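## Task

Move the blue bin, and no other bin, to the bench edge closest to the arms, then set the hook down flat on the bench next to it with its handle sticking out past that edge. All other objects must stay on whatever surface supports them now. The result only counts if it holds without a robot touching it. Finally release everything and back the arms away.

## Robot and tools

Setup. Three identical i2rt Big YAM arms, named arm1, arm2 and arm3, share the bench. Each has six joints, a two-finger gripper and a wrist camera (arm1_cam_wrist, arm2_cam_wrist, arm3_cam_wrist). Two fixed room cameras, room_a and room_b, watch the scene. With joints 1 and 6 at zero and the hand level and facing forward, the wrist camera rides on top of the hand looking toward the fingertips. The hand reaches roughly 1.0 m from the joint 1 axis when fully extended. Joints move at different speeds, so the hand can sweep a wide arc between two postures.

Frame. Everything shares one scene frame with its origin on the floor and +z up. The hand point is midway between the fingertips; the hand z axis runs along the fingers and the fingers close along hand y. Foot poses are not printed.

execute_actions. Argument actions is a list holding zero or one action. An action is an object keyed by robot name; each entry holds joints, a map from joint name to an absolute target (never an offset). Any subset of arms and joints may be given. Names and ranges: joint1_rad -2.879 to 2.879 rad (rotates the arm about its foot, positive counter-clockwise seen from above, 0 means extending the way the foot faces); joint2_rad 0 to 3.141 (shoulder; 0 has the upper arm roughly level pointing back, larger raises it up then forward); joint3_rad 0 to 3.019 (elbow; 0 is fully folded, larger opens); joint4_rad -1.692 to 1.57 (hand pitch, positive tips fingers up); joint5_rad -1.57 to 1.57 (hand yaw, positive toward the arm's right); joint6_rad -2.094 to 2.094 (hand roll, positive clockwise viewed from behind); gripper_m 0 to 0.093 metres, the fingertip gap. Done tolerances: ±0.045, ±0.14, ±0.09, ±0.055, ±0.03, ±0.035 rad and ±0.003 m. Example: {"arm1": {"joints": {"gripper_m": 0.05}}, "arm2": {"joints": {"joint1_rad": 0.3}}}. All motions in one action begin together and may finish at different moments. An unknown key or out-of-range value rejects the whole call and nothing moves. Argument cameras lists which images to return (arm1_cam_wrist, arm2_cam_wrist, arm3_cam_wrist, room_a, room_b or all); omitted, null or ["all"] gives every camera, [] gives none. The pictures line gives image order. An empty actions list just reports state and images.

wait takes seconds (0 to 10) and commands nothing; robots keep doing what they were doing. zoom_image takes camera and region [x0, y0, x1, y1] in pixels of that camera's latest full 504x504 image, origin top-left, at most 504 by 504. finished_scene takes the number of the current scene, closes it irreversibly and reports success plus the next task. Replying with no tool call ends everything.

Reading results. joint_status tells how each commanded motion ended. off_target: resting away from target and possibly still pushing. contact_stop or time_out: the joint abandons the target and holds where it stopped, except that a timed-out joint may keep a target (its old one, or one no more than 0.375, 0.375, 0.113, 0.225, 0.075, 0.3 rad from its position for joints 1 to 6) and keep pushing, moving there on its own if the path opens; on_its_own lists such joints. In on_its_own, held at is the held target, not the actual position. joint command not followed (often with a cause line) means a self/inter-arm clearance check blocked that arm's joint targets; the gripper part still runs, blocked joints read not_followed, and the arm may retry those targets on later actions until given passable ones. Calls with no action never show this line. Joints left out of an action may still be chasing old targets without joint_status saying so. A target very near the current position may produce no motion. Joints bearing a load slowly sag.

Hazards. The arms do not halt on contact; they keep pressing, possibly hard. To relieve a push, command a joint to its reported position. A hard squeeze between two arms ends the run; a hard collision may too. The clearance check can be late and ignores fingers, gripper housings and wrist cameras, and no state line reports arm-to-arm contact. Objects touching arms do not count. Arms act independently. Do not drop, slam, or shove objects, and never knock anything off the work area or onto the floor, which ends the scene. Loose items may occasionally get nudged by an outside push.

Motor heat. Holding loads warms motors continuously, even between calls. A MOTOR HOT warning appears from 85 °C; at 100 °C that arm and its gripper go limp and fall (OVER-TEMPERATURE FAULT), and unfinished keys read limit_stop_at_motor_heat; resend those targets afterward. Some heat persists into the next scene.

Cameras (pinhole+radial, 504x504): arm1_cam_wrist fovy 88.093, fx=fy 260.528, c (249.617, 250.665); arm2_cam_wrist fovy 86.234, f 269.132, c (248.787, 251.997); arm3_cam_wrist fovy 90.782, f 248.586, c (250.174, 252.386); room_a fovy 69.82, f 361.101, c (252.422, 251.245); room_b fovy 89.777, f 252.983, c (252.413, 251.221).

Order: look with cameras, move bin, place hook, open grippers, retract arms, confirm stable, then finished_scene. Less robot motion time is better.

Each tool is called after "Call:" as name(argument=value, ...), one argument or row to a line, values as JSON.

## Session

Call:
execute_actions(
  actions=[],
)

Scene clock: 0.00 s.
Motor temperatures (°C, as the motors report them): arm1=[27 25 28 30 29 29] | arm2=[28 28 29 27 27 28] | arm3=[28 26 27 26 29 27]
arm1.joint_positions: joint1_rad=-0.420 joint2_rad=+0.539 joint3_rad=+1.493 joint4_rad=-1.520 joint5_rad=-0.142 joint6_rad=-0.730 gripper_m=+0.094
arm1.joint_status: not commanded
arm1.hand: x=-0.8813 y=+0.1531 z=+1.3234 quat_wxyz=(-0.455, +0.718, -0.502, -0.161) (m; scene frame)
arm2.joint_positions: joint1_rad=-0.553 joint2_rad=+0.614 joint3_rad=+1.496 joint4_rad=-1.604 joint5_rad=+0.174 joint6_rad=-0.702 gripper_m=+0.094
arm2.joint_status: not commanded
arm2.hand: x=+0.1364 y=+0.1263 z=+1.2718 quat_wxyz=(-0.423, +0.639, -0.642, +0.031) (m; scene frame)
arm3.joint_positions: joint1_rad=-0.801 joint2_rad=+0.361 joint3_rad=+1.695 joint4_rad=-1.587 joint5_rad=-0.053 joint6_rad=+0.268 gripper_m=+0.095
arm3.joint_status: not commanded
arm3.hand: x=+0.9312 y=+0.0168 z=+1.4375 quat_wxyz=(-0.502, +0.252, -0.750, -0.348) (m; scene frame)
pictures: arm1_cam_wrist, arm2_cam_wrist, arm3_cam_wrist, room_a, room_b
Images, in order (width x height): arm1_cam_wrist 504x504, arm2_cam_wrist 504x504, arm3_cam_wrist 504x504, room_a 504x504, room_b 504x504.

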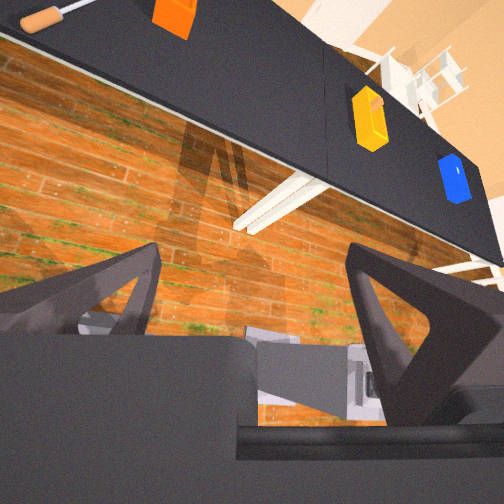

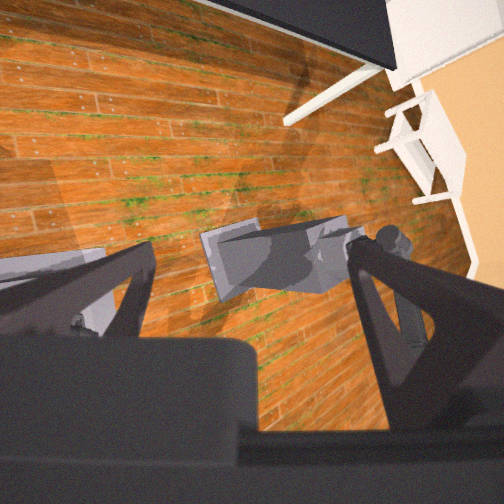

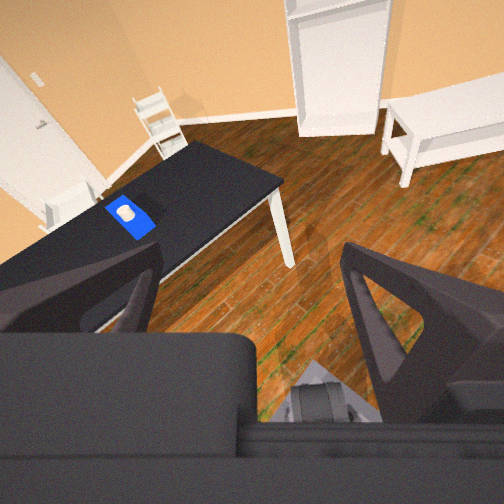

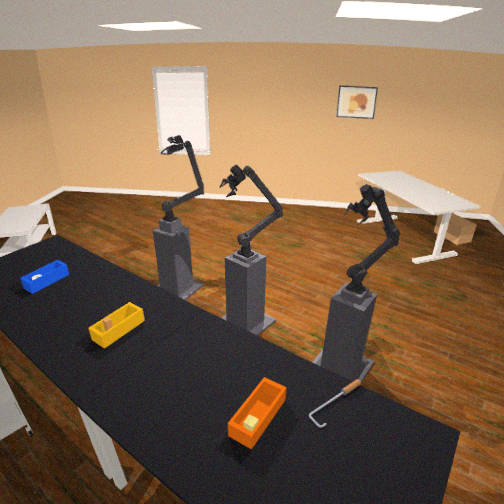

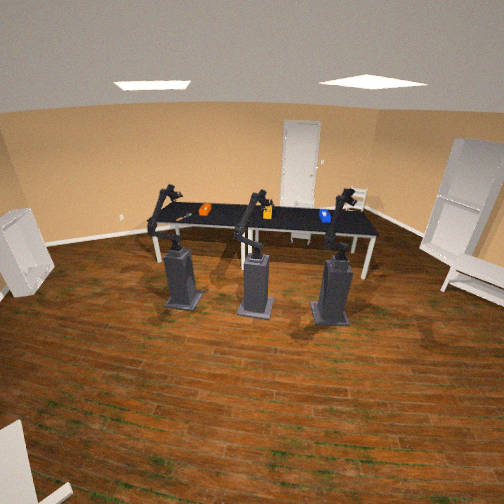

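Call:
zoom_image(
  camera="room_a",
  region=[200, 330, 400, 480],
)

Call:
zoom_image(
  camera="room_a",
  region=[0, 220, 200, 370],
)

Call:
zoom_image(
  camera="room_b",
  region=[130, 170, 390, 330],
)

Region (200, 330, 400, 480) of room_a's 504x504 image, scaled by 2.520, with more detail than that image has; it fills the top 378 rows of this view, and the rest is white.

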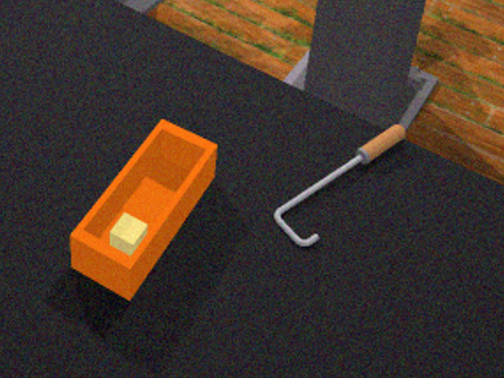

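Region (0, 220, 200, 370) of room_a's 504x504 image, scaled by 2.520, with more detail than that image has; it fills the top 378 rows of this view, and the rest is white.

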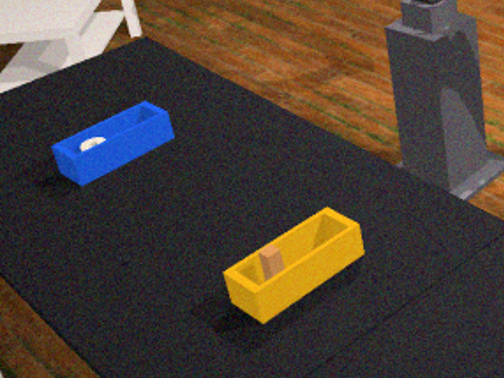

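Region (130, 170, 390, 330) of room_b's 504x504 image, scaled by 1.938, with more detail than that image has; it fills the top 310 rows of this view, and the rest is white.

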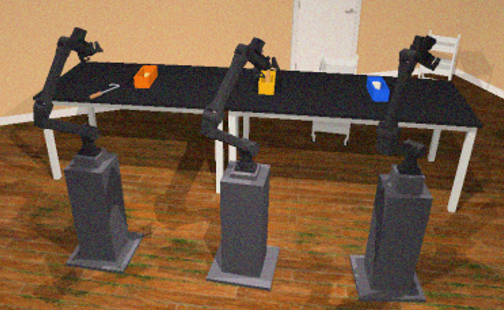

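Call:
execute_actions(
  actions=[
    {"arm1":{"joints":{"joint1_rad":0,"joint5_rad":0,"joint6_rad":0}},"arm2":{"joints":{"joint1_rad":0,"joint5_rad":0,"joint6_rad":0}},"arm3":{"joints":{"joint1_rad":0,"joint5_rad":0,"joint6_rad":0}}},
  ],
)

Scene clock: 3.30 s.
Motor temperatures (°C, as the motors report them): arm1=[27 25 28 30 29 29] | arm2=[28 28 29 27 27 28] | arm3=[28 26 27 26 29 27]
arm1.joint_positions: joint1_rad=-0.012 joint2_rad=+0.539 joint3_rad=+1.493 joint4_rad=-1.520 joint5_rad=-0.004 joint6_rad=-0.015 gripper_m=+0.094
arm1.joint_status: all done
arm1.hand: x=-0.9224 y=+0.1598 z=+1.3232 quat_wxyz=(-0.343, +0.610, -0.630, -0.337) (m; scene frame)
arm2.joint_positions: joint1_rad=-0.009 joint2_rad=+0.614 joint3_rad=+1.496 joint4_rad=-1.604 joint5_rad=+0.002 joint6_rad=-0.011 gripper_m=+0.094
arm2.joint_status: all done
arm2.hand: x=+0.0242 y=+0.1792 z=+1.2692 quat_wxyz=(-0.312, +0.620, -0.666, -0.275) (m; scene frame)
arm3.joint_positions: joint1_rad=-0.001 joint2_rad=+0.361 joint3_rad=+1.695 joint4_rad=-1.587 joint5_rad=-0.002 joint6_rad=+0.009 gripper_m=+0.095
arm3.joint_status: all done
arm3.hand: x=+0.9238 y=+0.0158 z=+1.4374 quat_wxyz=(-0.406, +0.585, -0.532, -0.457) (m; scene frame)
pictures: arm1_cam_wrist, arm2_cam_wrist, arm3_cam_wrist, room_a, room_b
Images, in order (width x height): arm1_cam_wrist 504x504, arm2_cam_wrist 504x504, arm3_cam_wrist 504x504, room_a 504x504, room_b 504x504.

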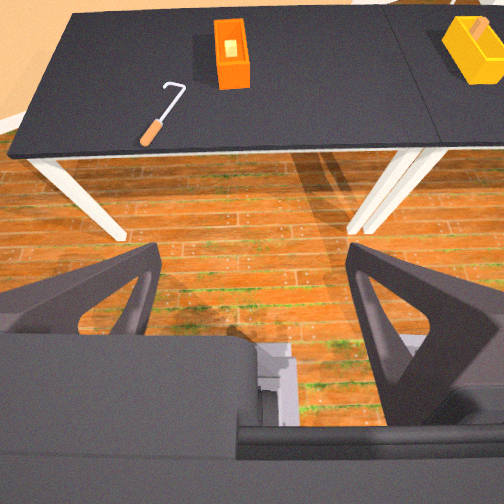

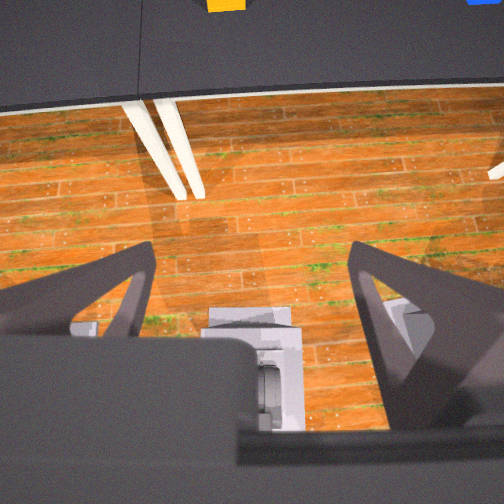

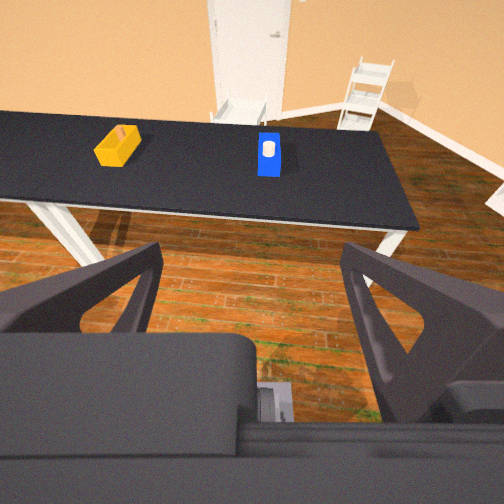

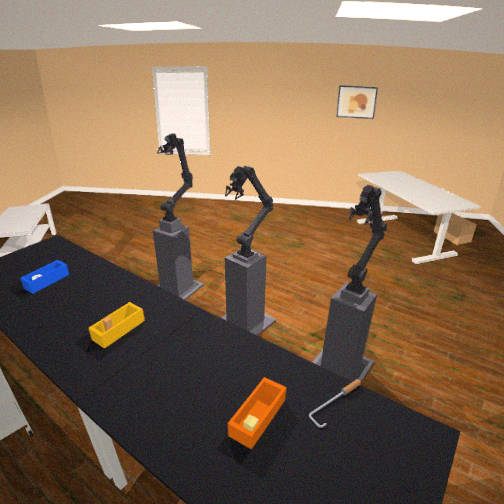

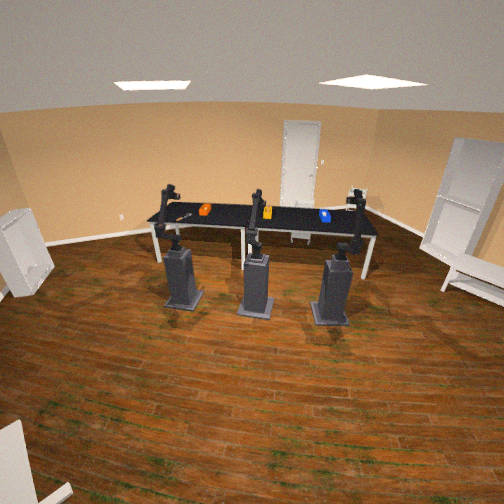

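Call:
execute_actions(
  actions=[
    {"arm1":{"joints":{"joint4_rad":-0.8}},"arm2":{"joints":{"joint3_rad":2.1}},"arm3":{"joints":{"joint2_rad":1.2}}},
  ],
  cameras=["arm3_cam_wrist"],
)

Scene clock: 5.83 s.
Motor temperatures (°C, as the motors report them): arm1=[27 25 29 30 29 29] | arm2=[28 28 29 27 27 28] | arm3=[28 26 28 26 29 27]
arm1.joint_positions: joint1_rad=-0.012 joint2_rad=+0.539 joint3_rad=+1.493 joint4_rad=-0.816 joint5_rad=-0.004 joint6_rad=-0.015 gripper_m=+0.094
arm1.joint_status: all done
arm1.hand: x=-0.9181 y=+0.1960 z=+1.4888 quat_wxyz=(-0.543, +0.455, -0.474, -0.523) (m; scene frame)
arm2.joint_positions: joint1_rad=-0.009 joint2_rad=+0.605 joint3_rad=+2.100 joint4_rad=-1.604 joint5_rad=+0.002 joint6_rad=-0.010 gripper_m=+0.094
arm2.joint_status: all done
arm2.hand: x=+0.0084 y=+0.0223 z=+1.4871 quat_wxyz=(-0.499, +0.506, -0.542, -0.447) (m; scene frame)
arm3.joint_positions: joint1_rad=-0.001 joint2_rad=+1.204 joint3_rad=+1.681 joint4_rad=-1.585 joint5_rad=-0.002 joint6_rad=+0.009 gripper_m=+0.095
arm3.joint_status: all done
arm3.hand: x=+0.8840 y=+0.3926 z=+1.2628 quat_wxyz=(-0.150, +0.720, -0.655, -0.172) (m; scene frame)
pictures: arm3_cam_wrist
Images, in order (width x height): arm3_cam_wrist 504x504.

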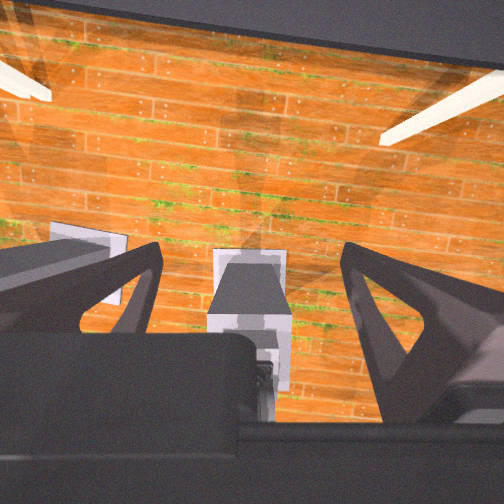

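Call:
zoom_image(
  camera="arm3_cam_wrist",
  region=[170, 200, 330, 360],
)

Call:
zoom_image(
  camera="arm3_cam_wrist",
  region=[150, 0, 504, 180],
)

Region (170, 200, 330, 360) of arm3_cam_wrist's 504x504 image, scaled by 3.150, with more detail than that image has.

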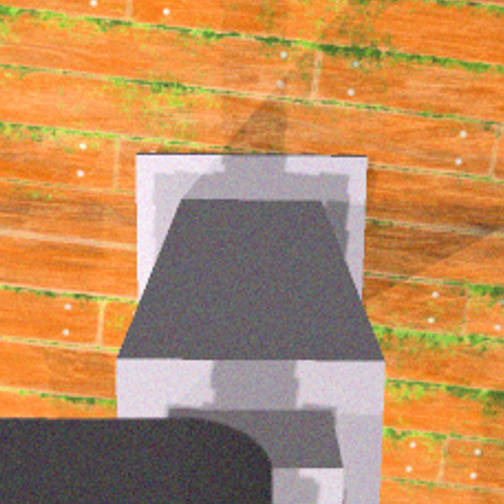

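Region (150, 0, 504, 180) of arm3_cam_wrist's 504x504 image, scaled by 1.424, with more detail than that image has; it fills the top 256 rows of this view, and the rest is white.

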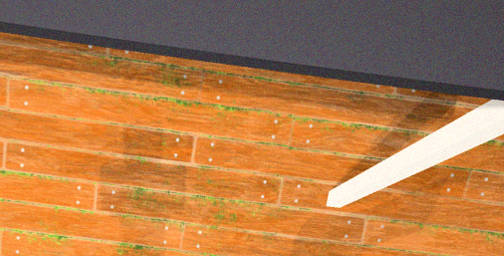

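Call:
execute_actions(
  actions=[
    {"arm1":{"joints":{"joint1_rad":0.38,"joint2_rad":1.48,"joint3_rad":1.035,"joint4_rad":0.0}},"arm2":{"joints":{"joint1_rad":0.3,"joint2_rad":1.625,"joint3_rad":1.215,"joint4_rad":0.21}},"arm3":{"joints":{"joint1_rad":-0.1,"joint2_rad":1.625,"joint3_rad":1.215,"joint4_rad":0.21}}},
  ],
)

Scene clock: 19.57 s.
Motor temperatures (°C, as the motors report them): arm1=[27 25 29 30 29 29] | arm2=[28 29 29 27 27 28] | arm3=[28 26 29 26 29 27]
arm1.joint_positions: joint1_rad=+0.375 joint2_rad=+1.463 joint3_rad=+1.009 joint4_rad=-0.016 joint5_rad=-0.001 joint6_rad=-0.014 gripper_m=+0.094
arm1.joint_status: all done
arm1.hand: x=-1.1410 y=+0.5750 z=+1.0000 quat_wxyz=(-0.300, +0.697, -0.487, -0.432) (m; scene frame)
arm2.joint_positions: joint1_rad=+0.291 joint2_rad=+1.634 joint3_rad=+1.183 joint4_rad=+0.191 joint5_rad=+0.002 joint6_rad=-0.009 gripper_m=+0.094
arm2.joint_status: all done
arm2.hand: x=-0.1360 y=+0.6826 z=+1.0083 quat_wxyz=(-0.390, +0.621, -0.491, -0.470) (m; scene frame)
arm3.joint_positions: joint1_rad=-0.105 joint2_rad=+1.630 joint3_rad=+1.173 joint4_rad=+0.193 joint5_rad=-0.001 joint6_rad=+0.008 gripper_m=+0.095
arm3.joint_status: all done
arm3.hand: x=+0.9245 y=+0.6879 z=+1.0696 quat_wxyz=(-0.426, +0.560, -0.564, -0.432) (m; scene frame)
pictures: arm1_cam_wrist, arm2_cam_wrist, arm3_cam_wrist, room_a, room_b
Images, in order (width x height): arm1_cam_wrist 504x504, arm2_cam_wrist 504x504, arm3_cam_wrist 504x504, room_a 504x504, room_b 504x504.

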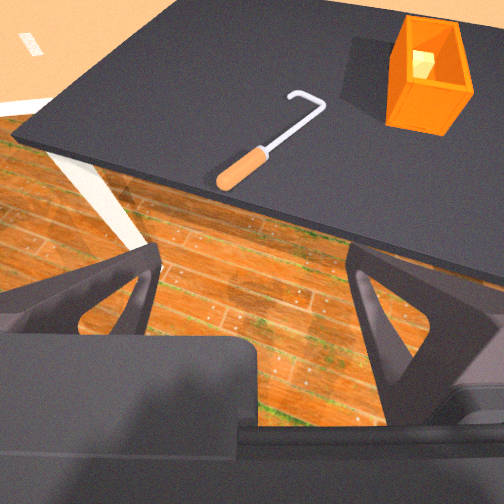

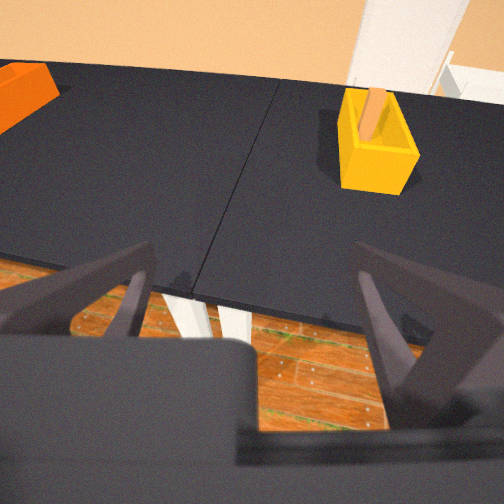

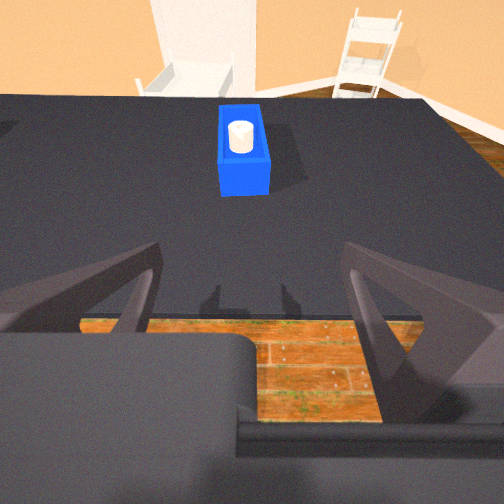

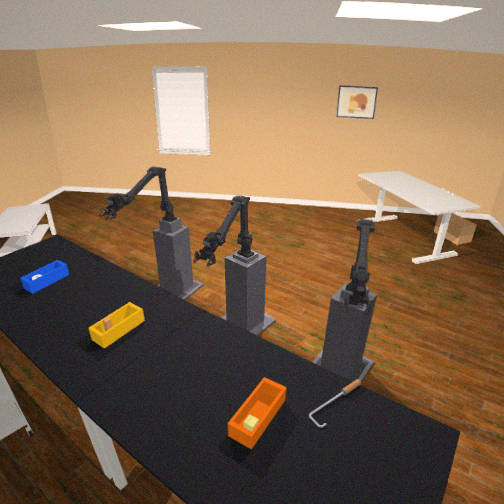

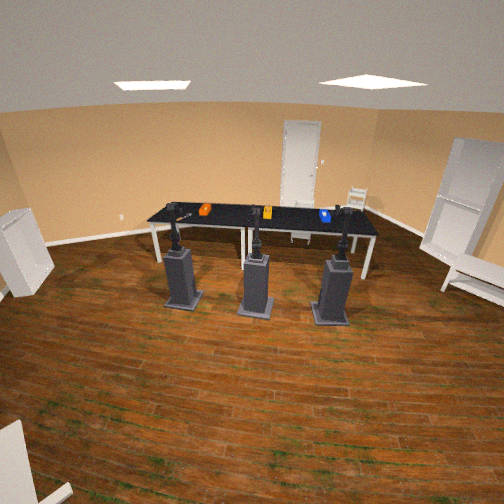

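Call:
zoom_image(
  camera="arm1_cam_wrist",
  region=[200, 70, 350, 220],
)

Call:
zoom_image(
  camera="arm3_cam_wrist",
  region=[150, 80, 400, 330],
)

Region (200, 70, 350, 220) of arm1_cam_wrist's 504x504 image, scaled by 3.360, with more detail than that image has.

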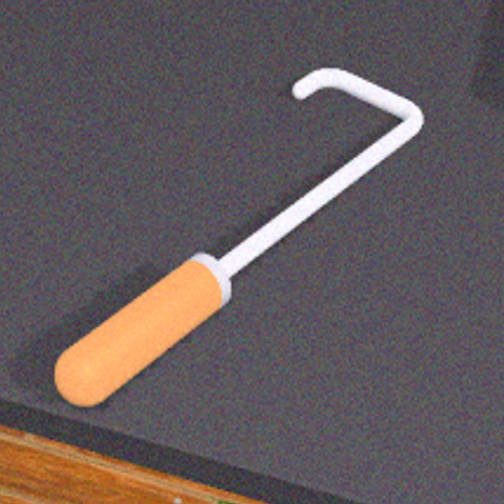

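Region (150, 80, 400, 330) of arm3_cam_wrist's 504x504 image, scaled by 2.016, with more detail than that image has.

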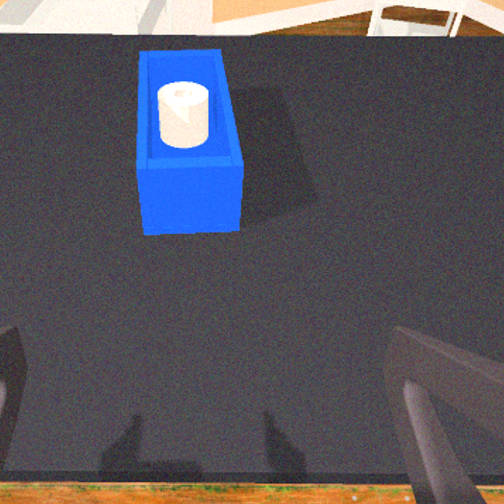

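Call:
execute_actions(
  actions=[
    {"arm1":{"joints":{"joint1_rad":0.522,"joint2_rad":2.15,"joint3_rad":2.36,"joint4_rad":-0.595,"joint5_rad":0.733,"joint6_rad":0.585}},"arm2":{"joints":{"joint1_rad":0.0}}},
  ],
  cameras=["arm1_cam_wrist"],
)

Call:
execute_actions(
  actions=[
    {"arm1":{"joints":{"joint2_rad":2.46}}},
  ],
  cameras=["arm1_cam_wrist","room_a"],
)

Scene clock: 28.07 s.
Motor temperatures (°C, as the motors report them): arm1=[27 25 30 30 29 29] | arm2=[28 29 31 27 27 28] | arm3=[28 26 30 26 29 27]
arm1.joint_positions: joint1_rad=+0.533 joint2_rad=+2.128 joint3_rad=+2.331 joint4_rad=-0.591 joint5_rad=+0.730 joint6_rad=+0.570 gripper_m=+0.094
arm1.joint_status: all done
arm1.hand: x=-1.2359 y=+0.7919 z=+1.1825 quat_wxyz=(-0.410, +0.381, -0.706, -0.435) (m; scene frame)
arm2.joint_positions: joint1_rad=-0.003 joint2_rad=+1.634 joint3_rad=+1.183 joint4_rad=+0.191 joint5_rad=+0.002 joint6_rad=-0.008 gripper_m=+0.094
arm2.joint_status: all done
arm2.hand: x=+0.0675 y=+0.6959 z=+1.0106 quat_wxyz=(-0.455, +0.540, -0.577, -0.410) (m; scene frame)
arm3.joint_positions: joint1_rad=-0.105 joint2_rad=+1.630 joint3_rad=+1.173 joint4_rad=+0.193 joint5_rad=-0.001 joint6_rad=+0.008 gripper_m=+0.095
arm3.joint_status: not commanded
arm3.hand: x=+0.9245 y=+0.6879 z=+1.0696 quat_wxyz=(-0.426, +0.560, -0.564, -0.432) (m; scene frame)
pictures: arm1_cam_wrist
Images, in order (width x height): arm1_cam_wrist 504x504.

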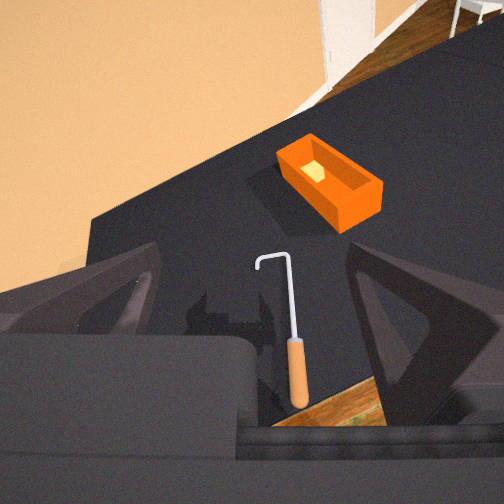

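Scene clock: 29.57 s.
Motor temperatures (°C, as the motors report them): arm1=[27 26 31 30 29 29] | arm2=[28 29 31 27 27 28] | arm3=[28 27 30 26 29 27]
arm1.joint_positions: joint1_rad=+0.533 joint2_rad=+2.461 joint3_rad=+2.328 joint4_rad=-0.600 joint5_rad=+0.731 joint6_rad=+0.570 gripper_m=+0.094
arm1.joint_status: all done
arm1.hand: x=-1.2629 y=+0.8330 z=+0.8965 quat_wxyz=(-0.404, +0.474, -0.726, -0.292) (m; scene frame)
arm2.joint_positions: joint1_rad=-0.003 joint2_rad=+1.634 joint3_rad=+1.183 joint4_rad=+0.191 joint5_rad=+0.002 joint6_rad=-0.008 gripper_m=+0.094
arm2.joint_status: not commanded
arm2.hand: x=+0.0675 y=+0.6959 z=+1.0106 quat_wxyz=(-0.455, +0.540, -0.577, -0.410) (m; scene frame)
arm3.joint_positions: joint1_rad=-0.105 joint2_rad=+1.630 joint3_rad=+1.173 joint4_rad=+0.193 joint5_rad=-0.001 joint6_rad=+0.008 gripper_m=+0.095
arm3.joint_status: not commanded
arm3.hand: x=+0.9245 y=+0.6879 z=+1.0696 quat_wxyz=(-0.426, +0.560, -0.564, -0.432) (m; scene frame)
pictures: arm1_cam_wrist, room_a
Images, in order (width x height): arm1_cam_wrist 504x504, room_a 504x504.

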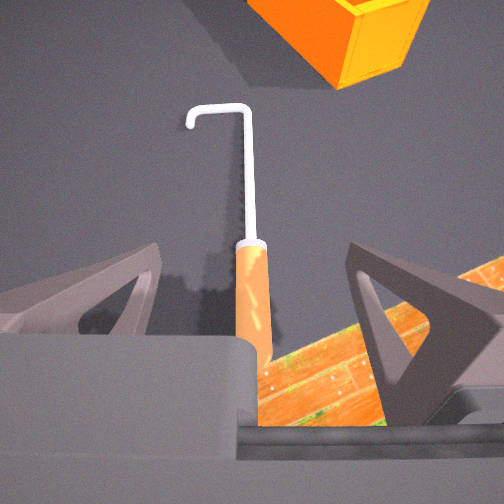

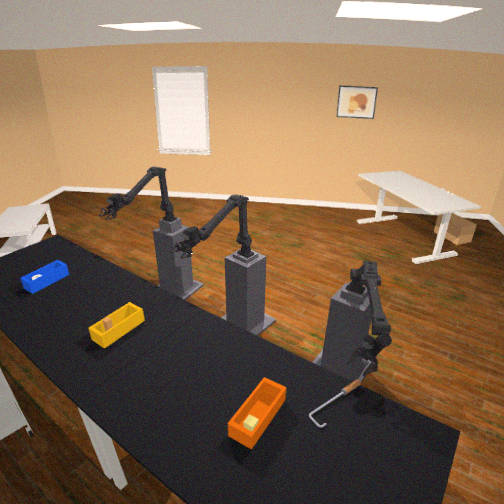

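Call:
execute_actions(
  actions=[
    {"arm1":{"joints":{"joint2_rad":2.615,"joint4_rad":-0.46}}},
  ],
  cameras=["arm1_cam_wrist","room_a"],
)

Scene clock: 31.73 s.
Motor temperatures (°C, as the motors report them): arm1=[27 26 31 30 29 29] | arm2=[28 29 31 27 27 28] | arm3=[28 27 31 26 29 27]
arm1.joint_positions: joint1_rad=+0.532 joint2_rad=+2.627 joint3_rad=+2.332 joint4_rad=-0.473 joint5_rad=+0.735 joint6_rad=+0.570 gripper_m=+0.094
arm1.joint_status: all done
arm1.hand: x=-1.2680 y=+0.8403 z=+0.7738 quat_wxyz=(-0.405, +0.482, -0.727, -0.277) (m; scene frame)
arm2.joint_positions: joint1_rad=-0.003 joint2_rad=+1.634 joint3_rad=+1.183 joint4_rad=+0.191 joint5_rad=+0.002 joint6_rad=-0.008 gripper_m=+0.094
arm2.joint_status: not commanded
arm2.hand: x=+0.0675 y=+0.6959 z=+1.0106 quat_wxyz=(-0.455, +0.540, -0.577, -0.410) (m; scene frame)
arm3.joint_positions: joint1_rad=-0.105 joint2_rad=+1.630 joint3_rad=+1.173 joint4_rad=+0.193 joint5_rad=-0.001 joint6_rad=+0.008 gripper_m=+0.095
arm3.joint_status: not commanded
arm3.hand: x=+0.9245 y=+0.6879 z=+1.0696 quat_wxyz=(-0.426, +0.560, -0.564, -0.432) (m; scene frame)
pictures: arm1_cam_wrist, room_a
Images, in order (width x height): arm1_cam_wrist 504x504, room_a 504x504.

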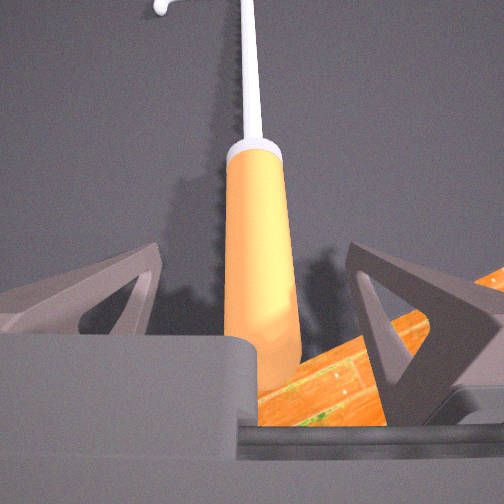

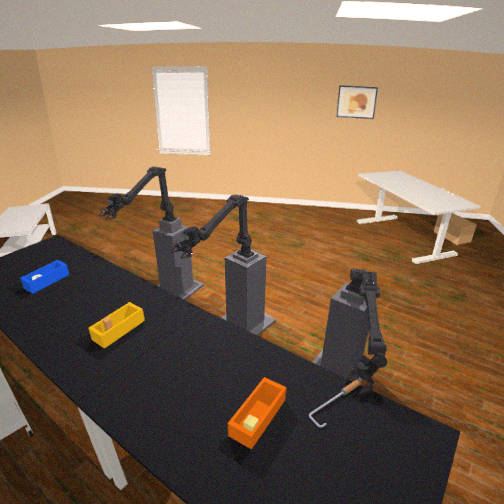

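Call:
execute_actions(
  actions=[
    {"arm1":{"joints":{"joint2_rad":2.635}}},
  ],
  cameras=["arm1_cam_wrist","room_a"],
)

Scene clock: 32.57 s.
Motor temperatures (°C, as the motors report them): arm1=[27 26 31 30 29 29] | arm2=[28 29 31 27 27 28] | arm3=[28 27 31 26 29 27]
arm1.joint_positions: joint1_rad=+0.532 joint2_rad=+2.627 joint3_rad=+2.332 joint4_rad=-0.473 joint5_rad=+0.735 joint6_rad=+0.570 gripper_m=+0.094
arm1.joint_status: all done
arm1.hand: x=-1.2680 y=+0.8403 z=+0.7738 quat_wxyz=(-0.405, +0.482, -0.727, -0.277) (m; scene frame)
arm2.joint_positions: joint1_rad=-0.003 joint2_rad=+1.634 joint3_rad=+1.183 joint4_rad=+0.191 joint5_rad=+0.002 joint6_rad=-0.008 gripper_m=+0.094
arm2.joint_status: not commanded
arm2.hand: x=+0.0675 y=+0.6959 z=+1.0106 quat_wxyz=(-0.455, +0.540, -0.577, -0.410) (m; scene frame)
arm3.joint_positions: joint1_rad=-0.105 joint2_rad=+1.630 joint3_rad=+1.173 joint4_rad=+0.193 joint5_rad=-0.001 joint6_rad=+0.008 gripper_m=+0.095
arm3.joint_status: not commanded
arm3.hand: x=+0.9245 y=+0.6879 z=+1.0696 quat_wxyz=(-0.426, +0.560, -0.564, -0.432) (m; scene frame)
pictures: arm1_cam_wrist, room_a
Images, in order (width x height): arm1_cam_wrist 504x504, room_a 504x504.

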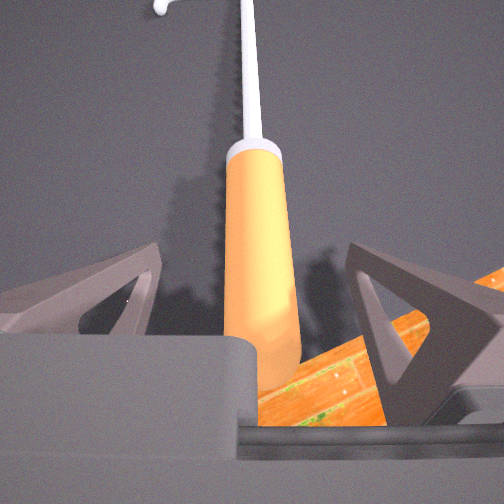

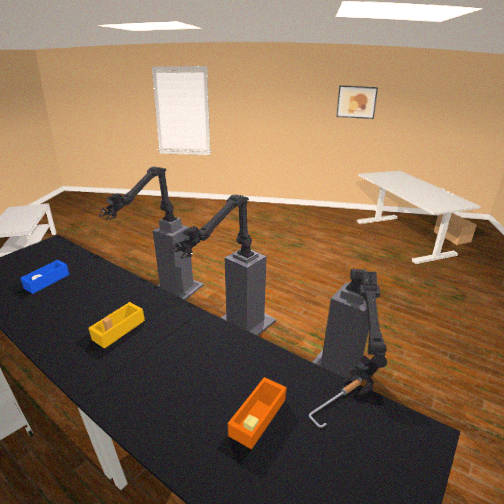

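Call:
zoom_image(
  camera="room_a",
  region=[320, 340, 400, 420],
)

Region (320, 340, 400, 420) of room_a's 504x504 image, scaled by 6.300, with more detail than that image has.

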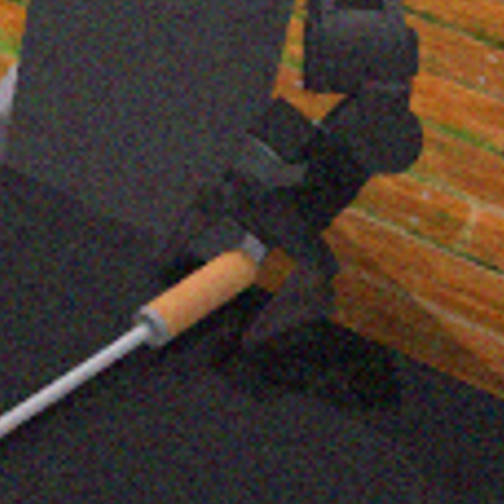

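Call:
execute_actions(
  actions=[
    {"arm1":{"joints":{"joint4_rad":-0.54,"joint6_rad":0.63}}},
  ],
  cameras=["arm1_cam_wrist"],
)

Scene clock: 33.70 s.
Motor temperatures (°C, as the motors report them): arm1=[27 26 31 30 29 29] | arm2=[28 29 32 27 27 28] | arm3=[28 27 31 26 29 27]
arm1.joint_positions: joint1_rad=+0.532 joint2_rad=+2.625 joint3_rad=+2.332 joint4_rad=-0.521 joint5_rad=+0.736 joint6_rad=+0.602 gripper_m=+0.094
arm1.joint_status: all done
arm1.hand: x=-1.2647 y=+0.8345 z=+0.7684 quat_wxyz=(-0.399, +0.481, -0.735, -0.263) (m; scene frame)
arm2.joint_positions: joint1_rad=-0.003 joint2_rad=+1.634 joint3_rad=+1.183 joint4_rad=+0.191 joint5_rad=+0.002 joint6_rad=-0.008 gripper_m=+0.094
arm2.joint_status: not commanded
arm2.hand: x=+0.0675 y=+0.6959 z=+1.0106 quat_wxyz=(-0.455, +0.540, -0.577, -0.410) (m; scene frame)
arm3.joint_positions: joint1_rad=-0.105 joint2_rad=+1.630 joint3_rad=+1.173 joint4_rad=+0.193 joint5_rad=-0.001 joint6_rad=+0.008 gripper_m=+0.095
arm3.joint_status: not commanded
arm3.hand: x=+0.9245 y=+0.6879 z=+1.0696 quat_wxyz=(-0.426, +0.560, -0.564, -0.432) (m; scene frame)
pictures: arm1_cam_wrist
Images, in order (width x height): arm1_cam_wrist 504x504.

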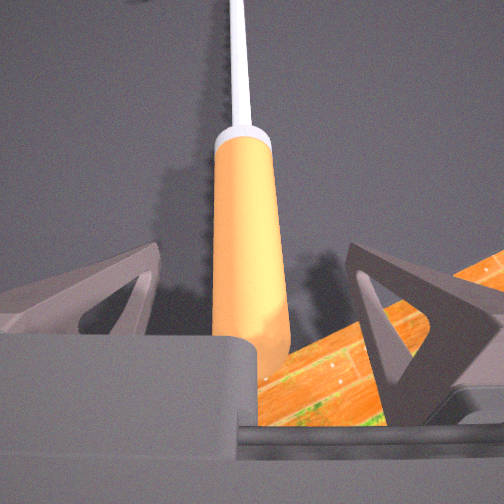

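Call:
execute_actions(
  actions=[
    {"arm1":{"joints":{"gripper_m":0.02}}},
  ],
  cameras=["arm1_cam_wrist"],
)

Scene clock: 34.53 s.
Motor temperatures (°C, as the motors report them): arm1=[27 26 31 30 29 29] | arm2=[28 29 32 27 27 28] | arm3=[28 27 31 26 29 27]
arm1.joint_positions: joint1_rad=+0.532 joint2_rad=+2.624 joint3_rad=+2.333 joint4_rad=-0.528 joint5_rad=+0.741 joint6_rad=+0.613 gripper_m=+0.029
arm1.joint_status: gripper_m off_target (ended at +0.029, target +0.020)
arm1.hand: x=-1.2632 y=+0.8339 z=+0.7688 quat_wxyz=(-0.400, +0.477, -0.738, -0.261) (m; scene frame)
arm2.joint_positions: joint1_rad=-0.003 joint2_rad=+1.634 joint3_rad=+1.183 joint4_rad=+0.191 joint5_rad=+0.002 joint6_rad=-0.008 gripper_m=+0.094
arm2.joint_status: not commanded
arm2.hand: x=+0.0675 y=+0.6959 z=+1.0106 quat_wxyz=(-0.455, +0.540, -0.577, -0.410) (m; scene frame)
arm3.joint_positions: joint1_rad=-0.105 joint2_rad=+1.630 joint3_rad=+1.173 joint4_rad=+0.193 joint5_rad=-0.001 joint6_rad=+0.008 gripper_m=+0.095
arm3.joint_status: not commanded
arm3.hand: x=+0.9245 y=+0.6879 z=+1.0696 quat_wxyz=(-0.426, +0.560, -0.564, -0.432) (m; scene frame)
pictures: arm1_cam_wrist
Images, in order (width x height): arm1_cam_wrist 504x504.

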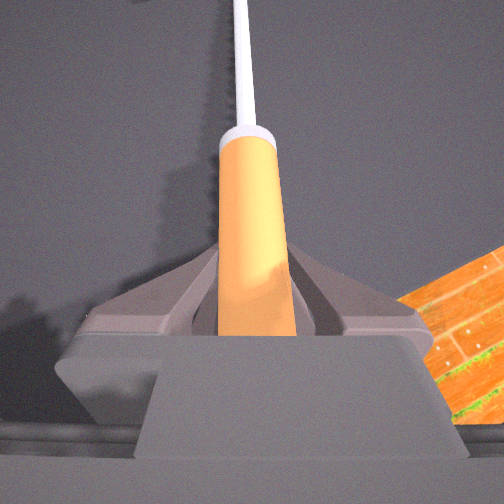

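Call:
execute_actions(
  actions=[
    {"arm1":{"joints":{"joint2_rad":2.33,"gripper_m":0.015}}},
  ],
  cameras=["arm1_cam_wrist"],
)

Scene clock: 37.80 s.
Motor temperatures (°C, as the motors report them): arm1=[27 27 31 30 29 29] | arm2=[28 29 32 27 27 28] | arm3=[28 27 31 26 29 27]
arm1.joint_positions: joint1_rad=+0.529 joint2_rad=+2.353 joint3_rad=+2.322 joint4_rad=-0.561 joint5_rad=+0.724 joint6_rad=+0.615 gripper_m=+0.029
arm1.joint_status: gripper_m off_target (ended at +0.029, target +0.015); the others done
arm1.hand: x=-1.2592 y=+0.8329 z=+0.9925 quat_wxyz=(-0.398, +0.422, -0.730, -0.361) (m; scene frame)
arm2.joint_positions: joint1_rad=-0.003 joint2_rad=+1.634 joint3_rad=+1.183 joint4_rad=+0.191 joint5_rad=+0.002 joint6_rad=-0.008 gripper_m=+0.094
arm2.joint_status: not commanded
arm2.hand: x=+0.0675 y=+0.6959 z=+1.0106 quat_wxyz=(-0.455, +0.540, -0.577, -0.410) (m; scene frame)
arm3.joint_positions: joint1_rad=-0.105 joint2_rad=+1.630 joint3_rad=+1.173 joint4_rad=+0.193 joint5_rad=-0.001 joint6_rad=+0.008 gripper_m=+0.095
arm3.joint_status: not commanded
arm3.hand: x=+0.9245 y=+0.6879 z=+1.0696 quat_wxyz=(-0.426, +0.560, -0.564, -0.432) (m; scene frame)
pictures: arm1_cam_wrist
Images, in order (width x height): arm1_cam_wrist 504x504.

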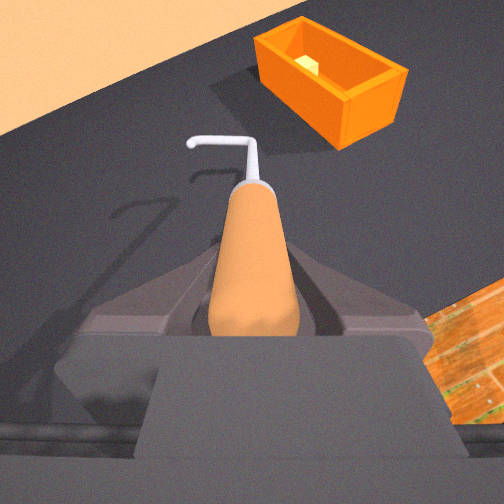

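Call:
execute_actions(
  actions=[
    {"arm1":{"joints":{"joint1_rad":-0.635,"joint2_rad":2.18,"joint3_rad":1.92,"joint4_rad":0.66,"joint5_rad":-0.656,"joint6_rad":0.0}},"arm2":{"joints":{"joint1_rad":-0.15,"joint2_rad":2.25,"joint3_rad":1.97,"joint4_rad":0.665,"joint5_rad":0.683}}},
  ],
  cameras=["arm1_cam_wrist","room_a"],
)

Scene clock: 42.50 s.
Motor temperatures (°C, as the motors report them): arm1=[27 27 32 30 29 29] | arm2=[28 29 32 27 27 28] | arm3=[28 27 31 26 29 27]
arm1.joint_positions: joint1_rad=-0.632 joint2_rad=+2.234 joint3_rad=+1.894 joint4_rad=+0.615 joint5_rad=-0.663 joint6_rad=+0.011 gripper_m=+0.029
arm1.joint_status: all done
arm1.hand: x=-0.4813 y=+0.7513 z=+1.0698 quat_wxyz=(-0.585, +0.477, -0.406, -0.515) (m; scene frame)
arm2.joint_positions: joint1_rad=-0.159 joint2_rad=+2.260 joint3_rad=+1.928 joint4_rad=+0.651 joint5_rad=+0.680 joint6_rad=-0.008 gripper_m=+0.094
arm2.joint_status: all done
arm2.hand: x=+0.3201 y=+0.8269 z=+1.0602 quat_wxyz=(-0.726, +0.132, -0.595, -0.318) (m; scene frame)
arm3.joint_positions: joint1_rad=-0.105 joint2_rad=+1.630 joint3_rad=+1.173 joint4_rad=+0.193 joint5_rad=-0.001 joint6_rad=+0.008 gripper_m=+0.095
arm3.joint_status: not commanded
arm3.hand: x=+0.9245 y=+0.6879 z=+1.0696 quat_wxyz=(-0.426, +0.560, -0.564, -0.432) (m; scene frame)
pictures: arm1_cam_wrist, room_a
Images, in order (width x height): arm1_cam_wrist 504x504, room_a 504x504.

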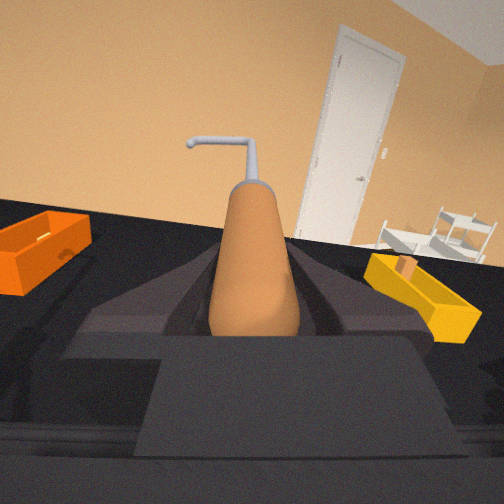

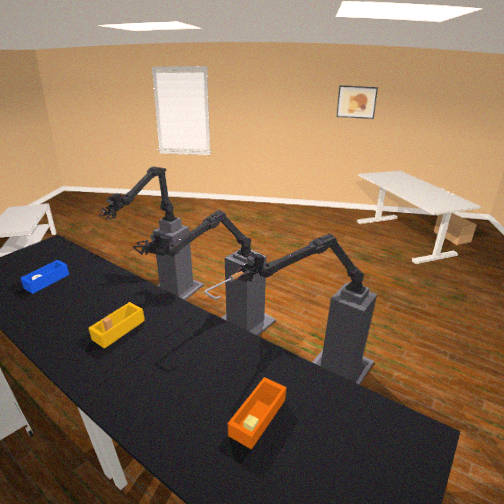

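Call:
execute_actions(
  actions=[
    {"arm1":{"joints":{"joint2_rad":2.56,"joint3_rad":1.96,"joint4_rad":0.75}}},
  ],
  cameras=["arm1_cam_wrist","room_a"],
)

Scene clock: 44.20 s.
Motor temperatures (°C, as the motors report them): arm1=[27 28 32 30 29 29] | arm2=[28 29 33 27 27 28] | arm3=[28 27 32 26 29 27]
arm1.joint_positions: joint1_rad=-0.632 joint2_rad=+2.610 joint3_rad=+1.921 joint4_rad=+0.729 joint5_rad=-0.657 joint6_rad=+0.007 gripper_m=+0.029
arm1.joint_status: all done
arm1.hand: x=-0.4749 y=+0.7647 z=+0.7830 quat_wxyz=(-0.509, +0.491, -0.493, -0.507) (m; scene frame)
arm2.joint_positions: joint1_rad=-0.159 joint2_rad=+2.260 joint3_rad=+1.928 joint4_rad=+0.651 joint5_rad=+0.680 joint6_rad=-0.008 gripper_m=+0.094
arm2.joint_status: not commanded
arm2.hand: x=+0.3201 y=+0.8269 z=+1.0602 quat_wxyz=(-0.726, +0.132, -0.595, -0.318) (m; scene frame)
arm3.joint_positions: joint1_rad=-0.105 joint2_rad=+1.630 joint3_rad=+1.173 joint4_rad=+0.193 joint5_rad=-0.001 joint6_rad=+0.008 gripper_m=+0.095
arm3.joint_status: not commanded
arm3.hand: x=+0.9245 y=+0.6879 z=+1.0696 quat_wxyz=(-0.426, +0.560, -0.564, -0.432) (m; scene frame)
pictures: arm1_cam_wrist, room_a
Images, in order (width x height): arm1_cam_wrist 504x504, room_a 504x504.

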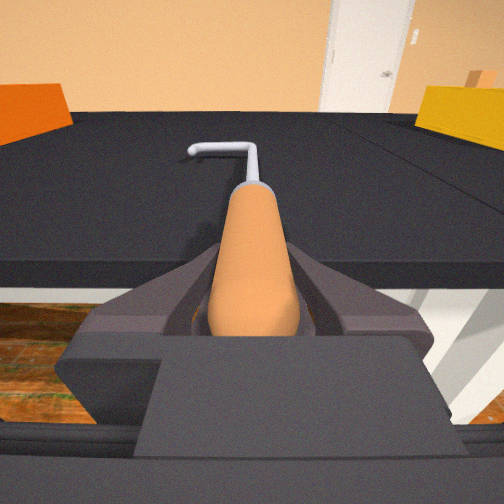

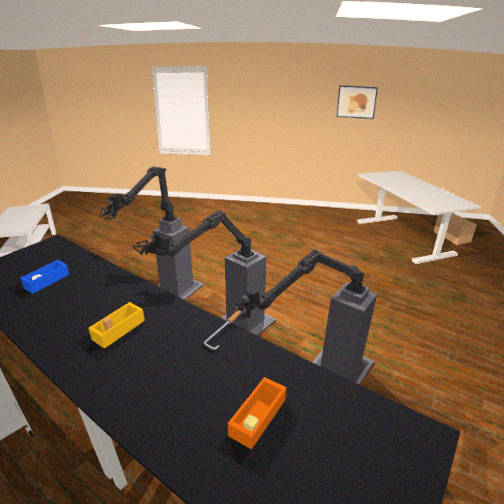

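Call:
execute_actions(
  actions=[
    {"arm1":{"joints":{"joint2_rad":2.595,"joint3_rad":2.03,"joint4_rad":0.69}}},
  ],
  cameras=["arm1_cam_wrist","room_a"],
)

Scene clock: 46.10 s.
Motor temperatures (°C, as the motors report them): arm1=[27 28 32 30 29 29] | arm2=[28 30 33 27 27 28] | arm3=[28 27 32 26 29 27]
arm1.joint_positions: joint1_rad=-0.632 joint2_rad=+2.612 joint3_rad=+1.953 joint4_rad=+0.670 joint5_rad=-0.657 joint6_rad=+0.007 gripper_m=+0.029
arm1.joint_status: all done
arm1.hand: x=-0.4702 y=+0.7707 z=+0.7856 quat_wxyz=(-0.500, +0.492, -0.502, -0.505) (m; scene frame)
arm2.joint_positions: joint1_rad=-0.159 joint2_rad=+2.260 joint3_rad=+1.928 joint4_rad=+0.651 joint5_rad=+0.680 joint6_rad=-0.008 gripper_m=+0.094
arm2.joint_status: not commanded
arm2.hand: x=+0.3201 y=+0.8269 z=+1.0602 quat_wxyz=(-0.726, +0.132, -0.595, -0.318) (m; scene frame)
arm3.joint_positions: joint1_rad=-0.105 joint2_rad=+1.630 joint3_rad=+1.173 joint4_rad=+0.193 joint5_rad=-0.001 joint6_rad=+0.008 gripper_m=+0.095
arm3.joint_status: not commanded
arm3.hand: x=+0.9245 y=+0.6879 z=+1.0696 quat_wxyz=(-0.426, +0.560, -0.564, -0.432) (m; scene frame)
pictures: arm1_cam_wrist, room_a
Images, in order (width x height): arm1_cam_wrist 504x504, room_a 504x504.

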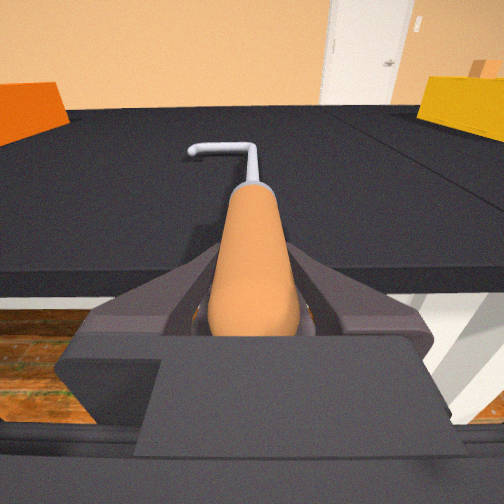

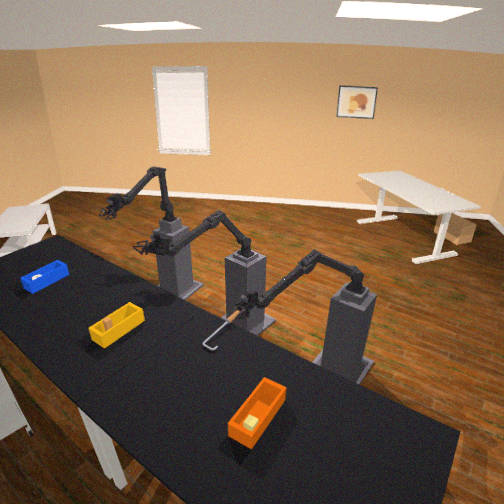

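Call:
execute_actions(
  actions=[
    {"arm1":{"joints":{"joint2_rad":2.645}}},
  ],
  cameras=["arm1_cam_wrist","room_a"],
)

Scene clock: 47.07 s.
Motor temperatures (°C, as the motors report them): arm1=[27 28 32 30 29 29] | arm2=[28 30 33 27 27 28] | arm3=[28 27 32 26 29 27]
arm1.joint_positions: joint1_rad=-0.632 joint2_rad=+2.638 joint3_rad=+1.968 joint4_rad=+0.675 joint5_rad=-0.657 joint6_rad=+0.006 gripper_m=+0.029
arm1.joint_status: all done
arm1.hand: x=-0.4700 y=+0.7712 z=+0.7711 quat_wxyz=(-0.497, +0.493, -0.505, -0.505) (m; scene frame)
arm2.joint_positions: joint1_rad=-0.159 joint2_rad=+2.260 joint3_rad=+1.928 joint4_rad=+0.651 joint5_rad=+0.680 joint6_rad=-0.008 gripper_m=+0.094
arm2.joint_status: not commanded
arm2.hand: x=+0.3201 y=+0.8269 z=+1.0602 quat_wxyz=(-0.726, +0.132, -0.595, -0.318) (m; scene frame)
arm3.joint_positions: joint1_rad=-0.105 joint2_rad=+1.630 joint3_rad=+1.173 joint4_rad=+0.193 joint5_rad=-0.001 joint6_rad=+0.008 gripper_m=+0.095
arm3.joint_status: not commanded
arm3.hand: x=+0.9245 y=+0.6879 z=+1.0696 quat_wxyz=(-0.426, +0.560, -0.564, -0.432) (m; scene frame)
pictures: arm1_cam_wrist, room_a
Images, in order (width x height): arm1_cam_wrist 504x504, room_a 504x504.

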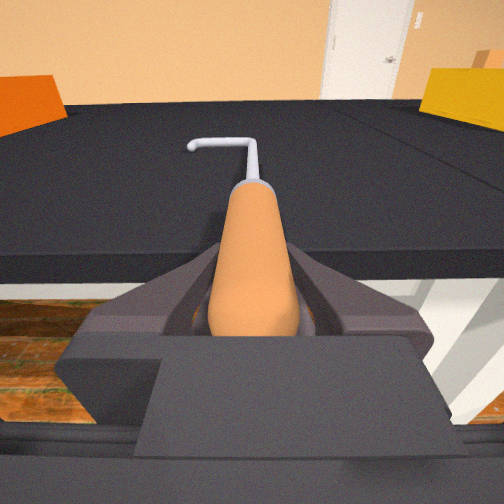

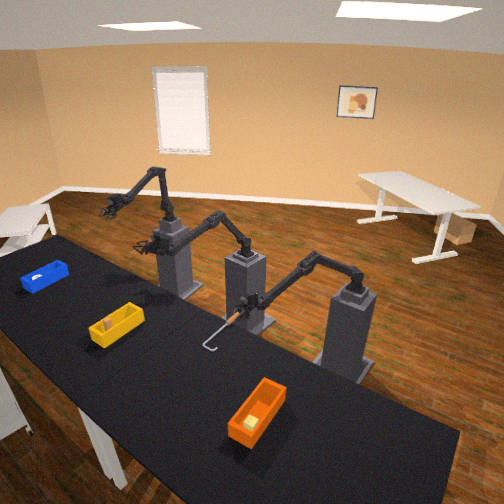

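Call:
zoom_image(
  camera="room_a",
  region=[195, 280, 275, 360],
)

Region (195, 280, 275, 360) of room_a's 504x504 image, scaled by 6.300, with more detail than that image has.

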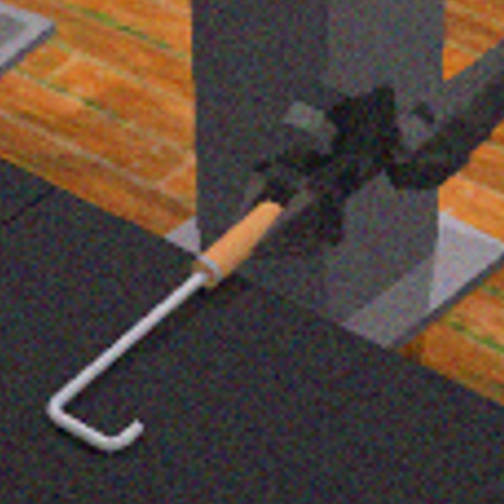

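Call:
execute_actions(
  actions=[
    {"arm1":{"joints":{"joint1_rad":-0.59,"joint5_rad":-0.615}}},
  ],
  cameras=["arm1_cam_wrist","room_a"],
)

Scene clock: 49.40 s.
Motor temperatures (°C, as the motors report them): arm1=[27 28 32 30 29 29] | arm2=[28 30 33 27 27 28] | arm3=[28 27 32 26 29 27]
arm1.joint_positions: joint1_rad=-0.600 joint2_rad=+2.638 joint3_rad=+1.968 joint4_rad=+0.675 joint5_rad=-0.615 joint6_rad=+0.006 gripper_m=+0.029
arm1.joint_status: all done
arm1.hand: x=-0.4880 y=+0.7860 z=+0.7714 quat_wxyz=(-0.500, +0.490, -0.507, -0.503) (m; scene frame)
arm2.joint_positions: joint1_rad=-0.159 joint2_rad=+2.260 joint3_rad=+1.928 joint4_rad=+0.651 joint5_rad=+0.680 joint6_rad=-0.008 gripper_m=+0.094
arm2.joint_status: not commanded
arm2.hand: x=+0.3201 y=+0.8269 z=+1.0602 quat_wxyz=(-0.726, +0.132, -0.595, -0.318) (m; scene frame)
arm3.joint_positions: joint1_rad=-0.105 joint2_rad=+1.630 joint3_rad=+1.173 joint4_rad=+0.193 joint5_rad=-0.001 joint6_rad=+0.008 gripper_m=+0.095
arm3.joint_status: not commanded
arm3.hand: x=+0.9245 y=+0.6879 z=+1.0696 quat_wxyz=(-0.426, +0.560, -0.564, -0.432) (m; scene frame)
pictures: arm1_cam_wrist, room_a
Images, in order (width x height): arm1_cam_wrist 504x504, room_a 504x504.

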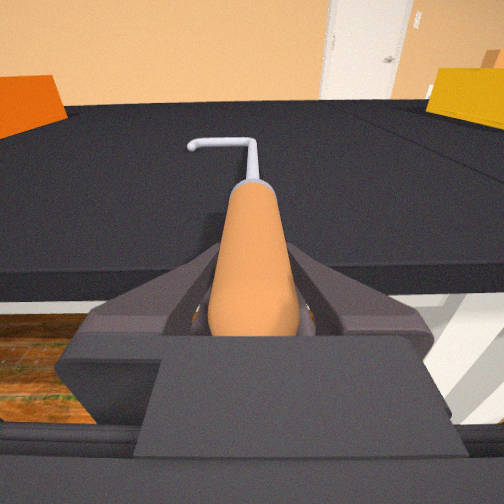

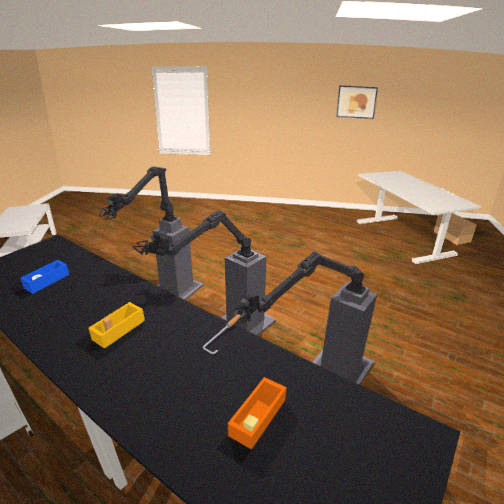

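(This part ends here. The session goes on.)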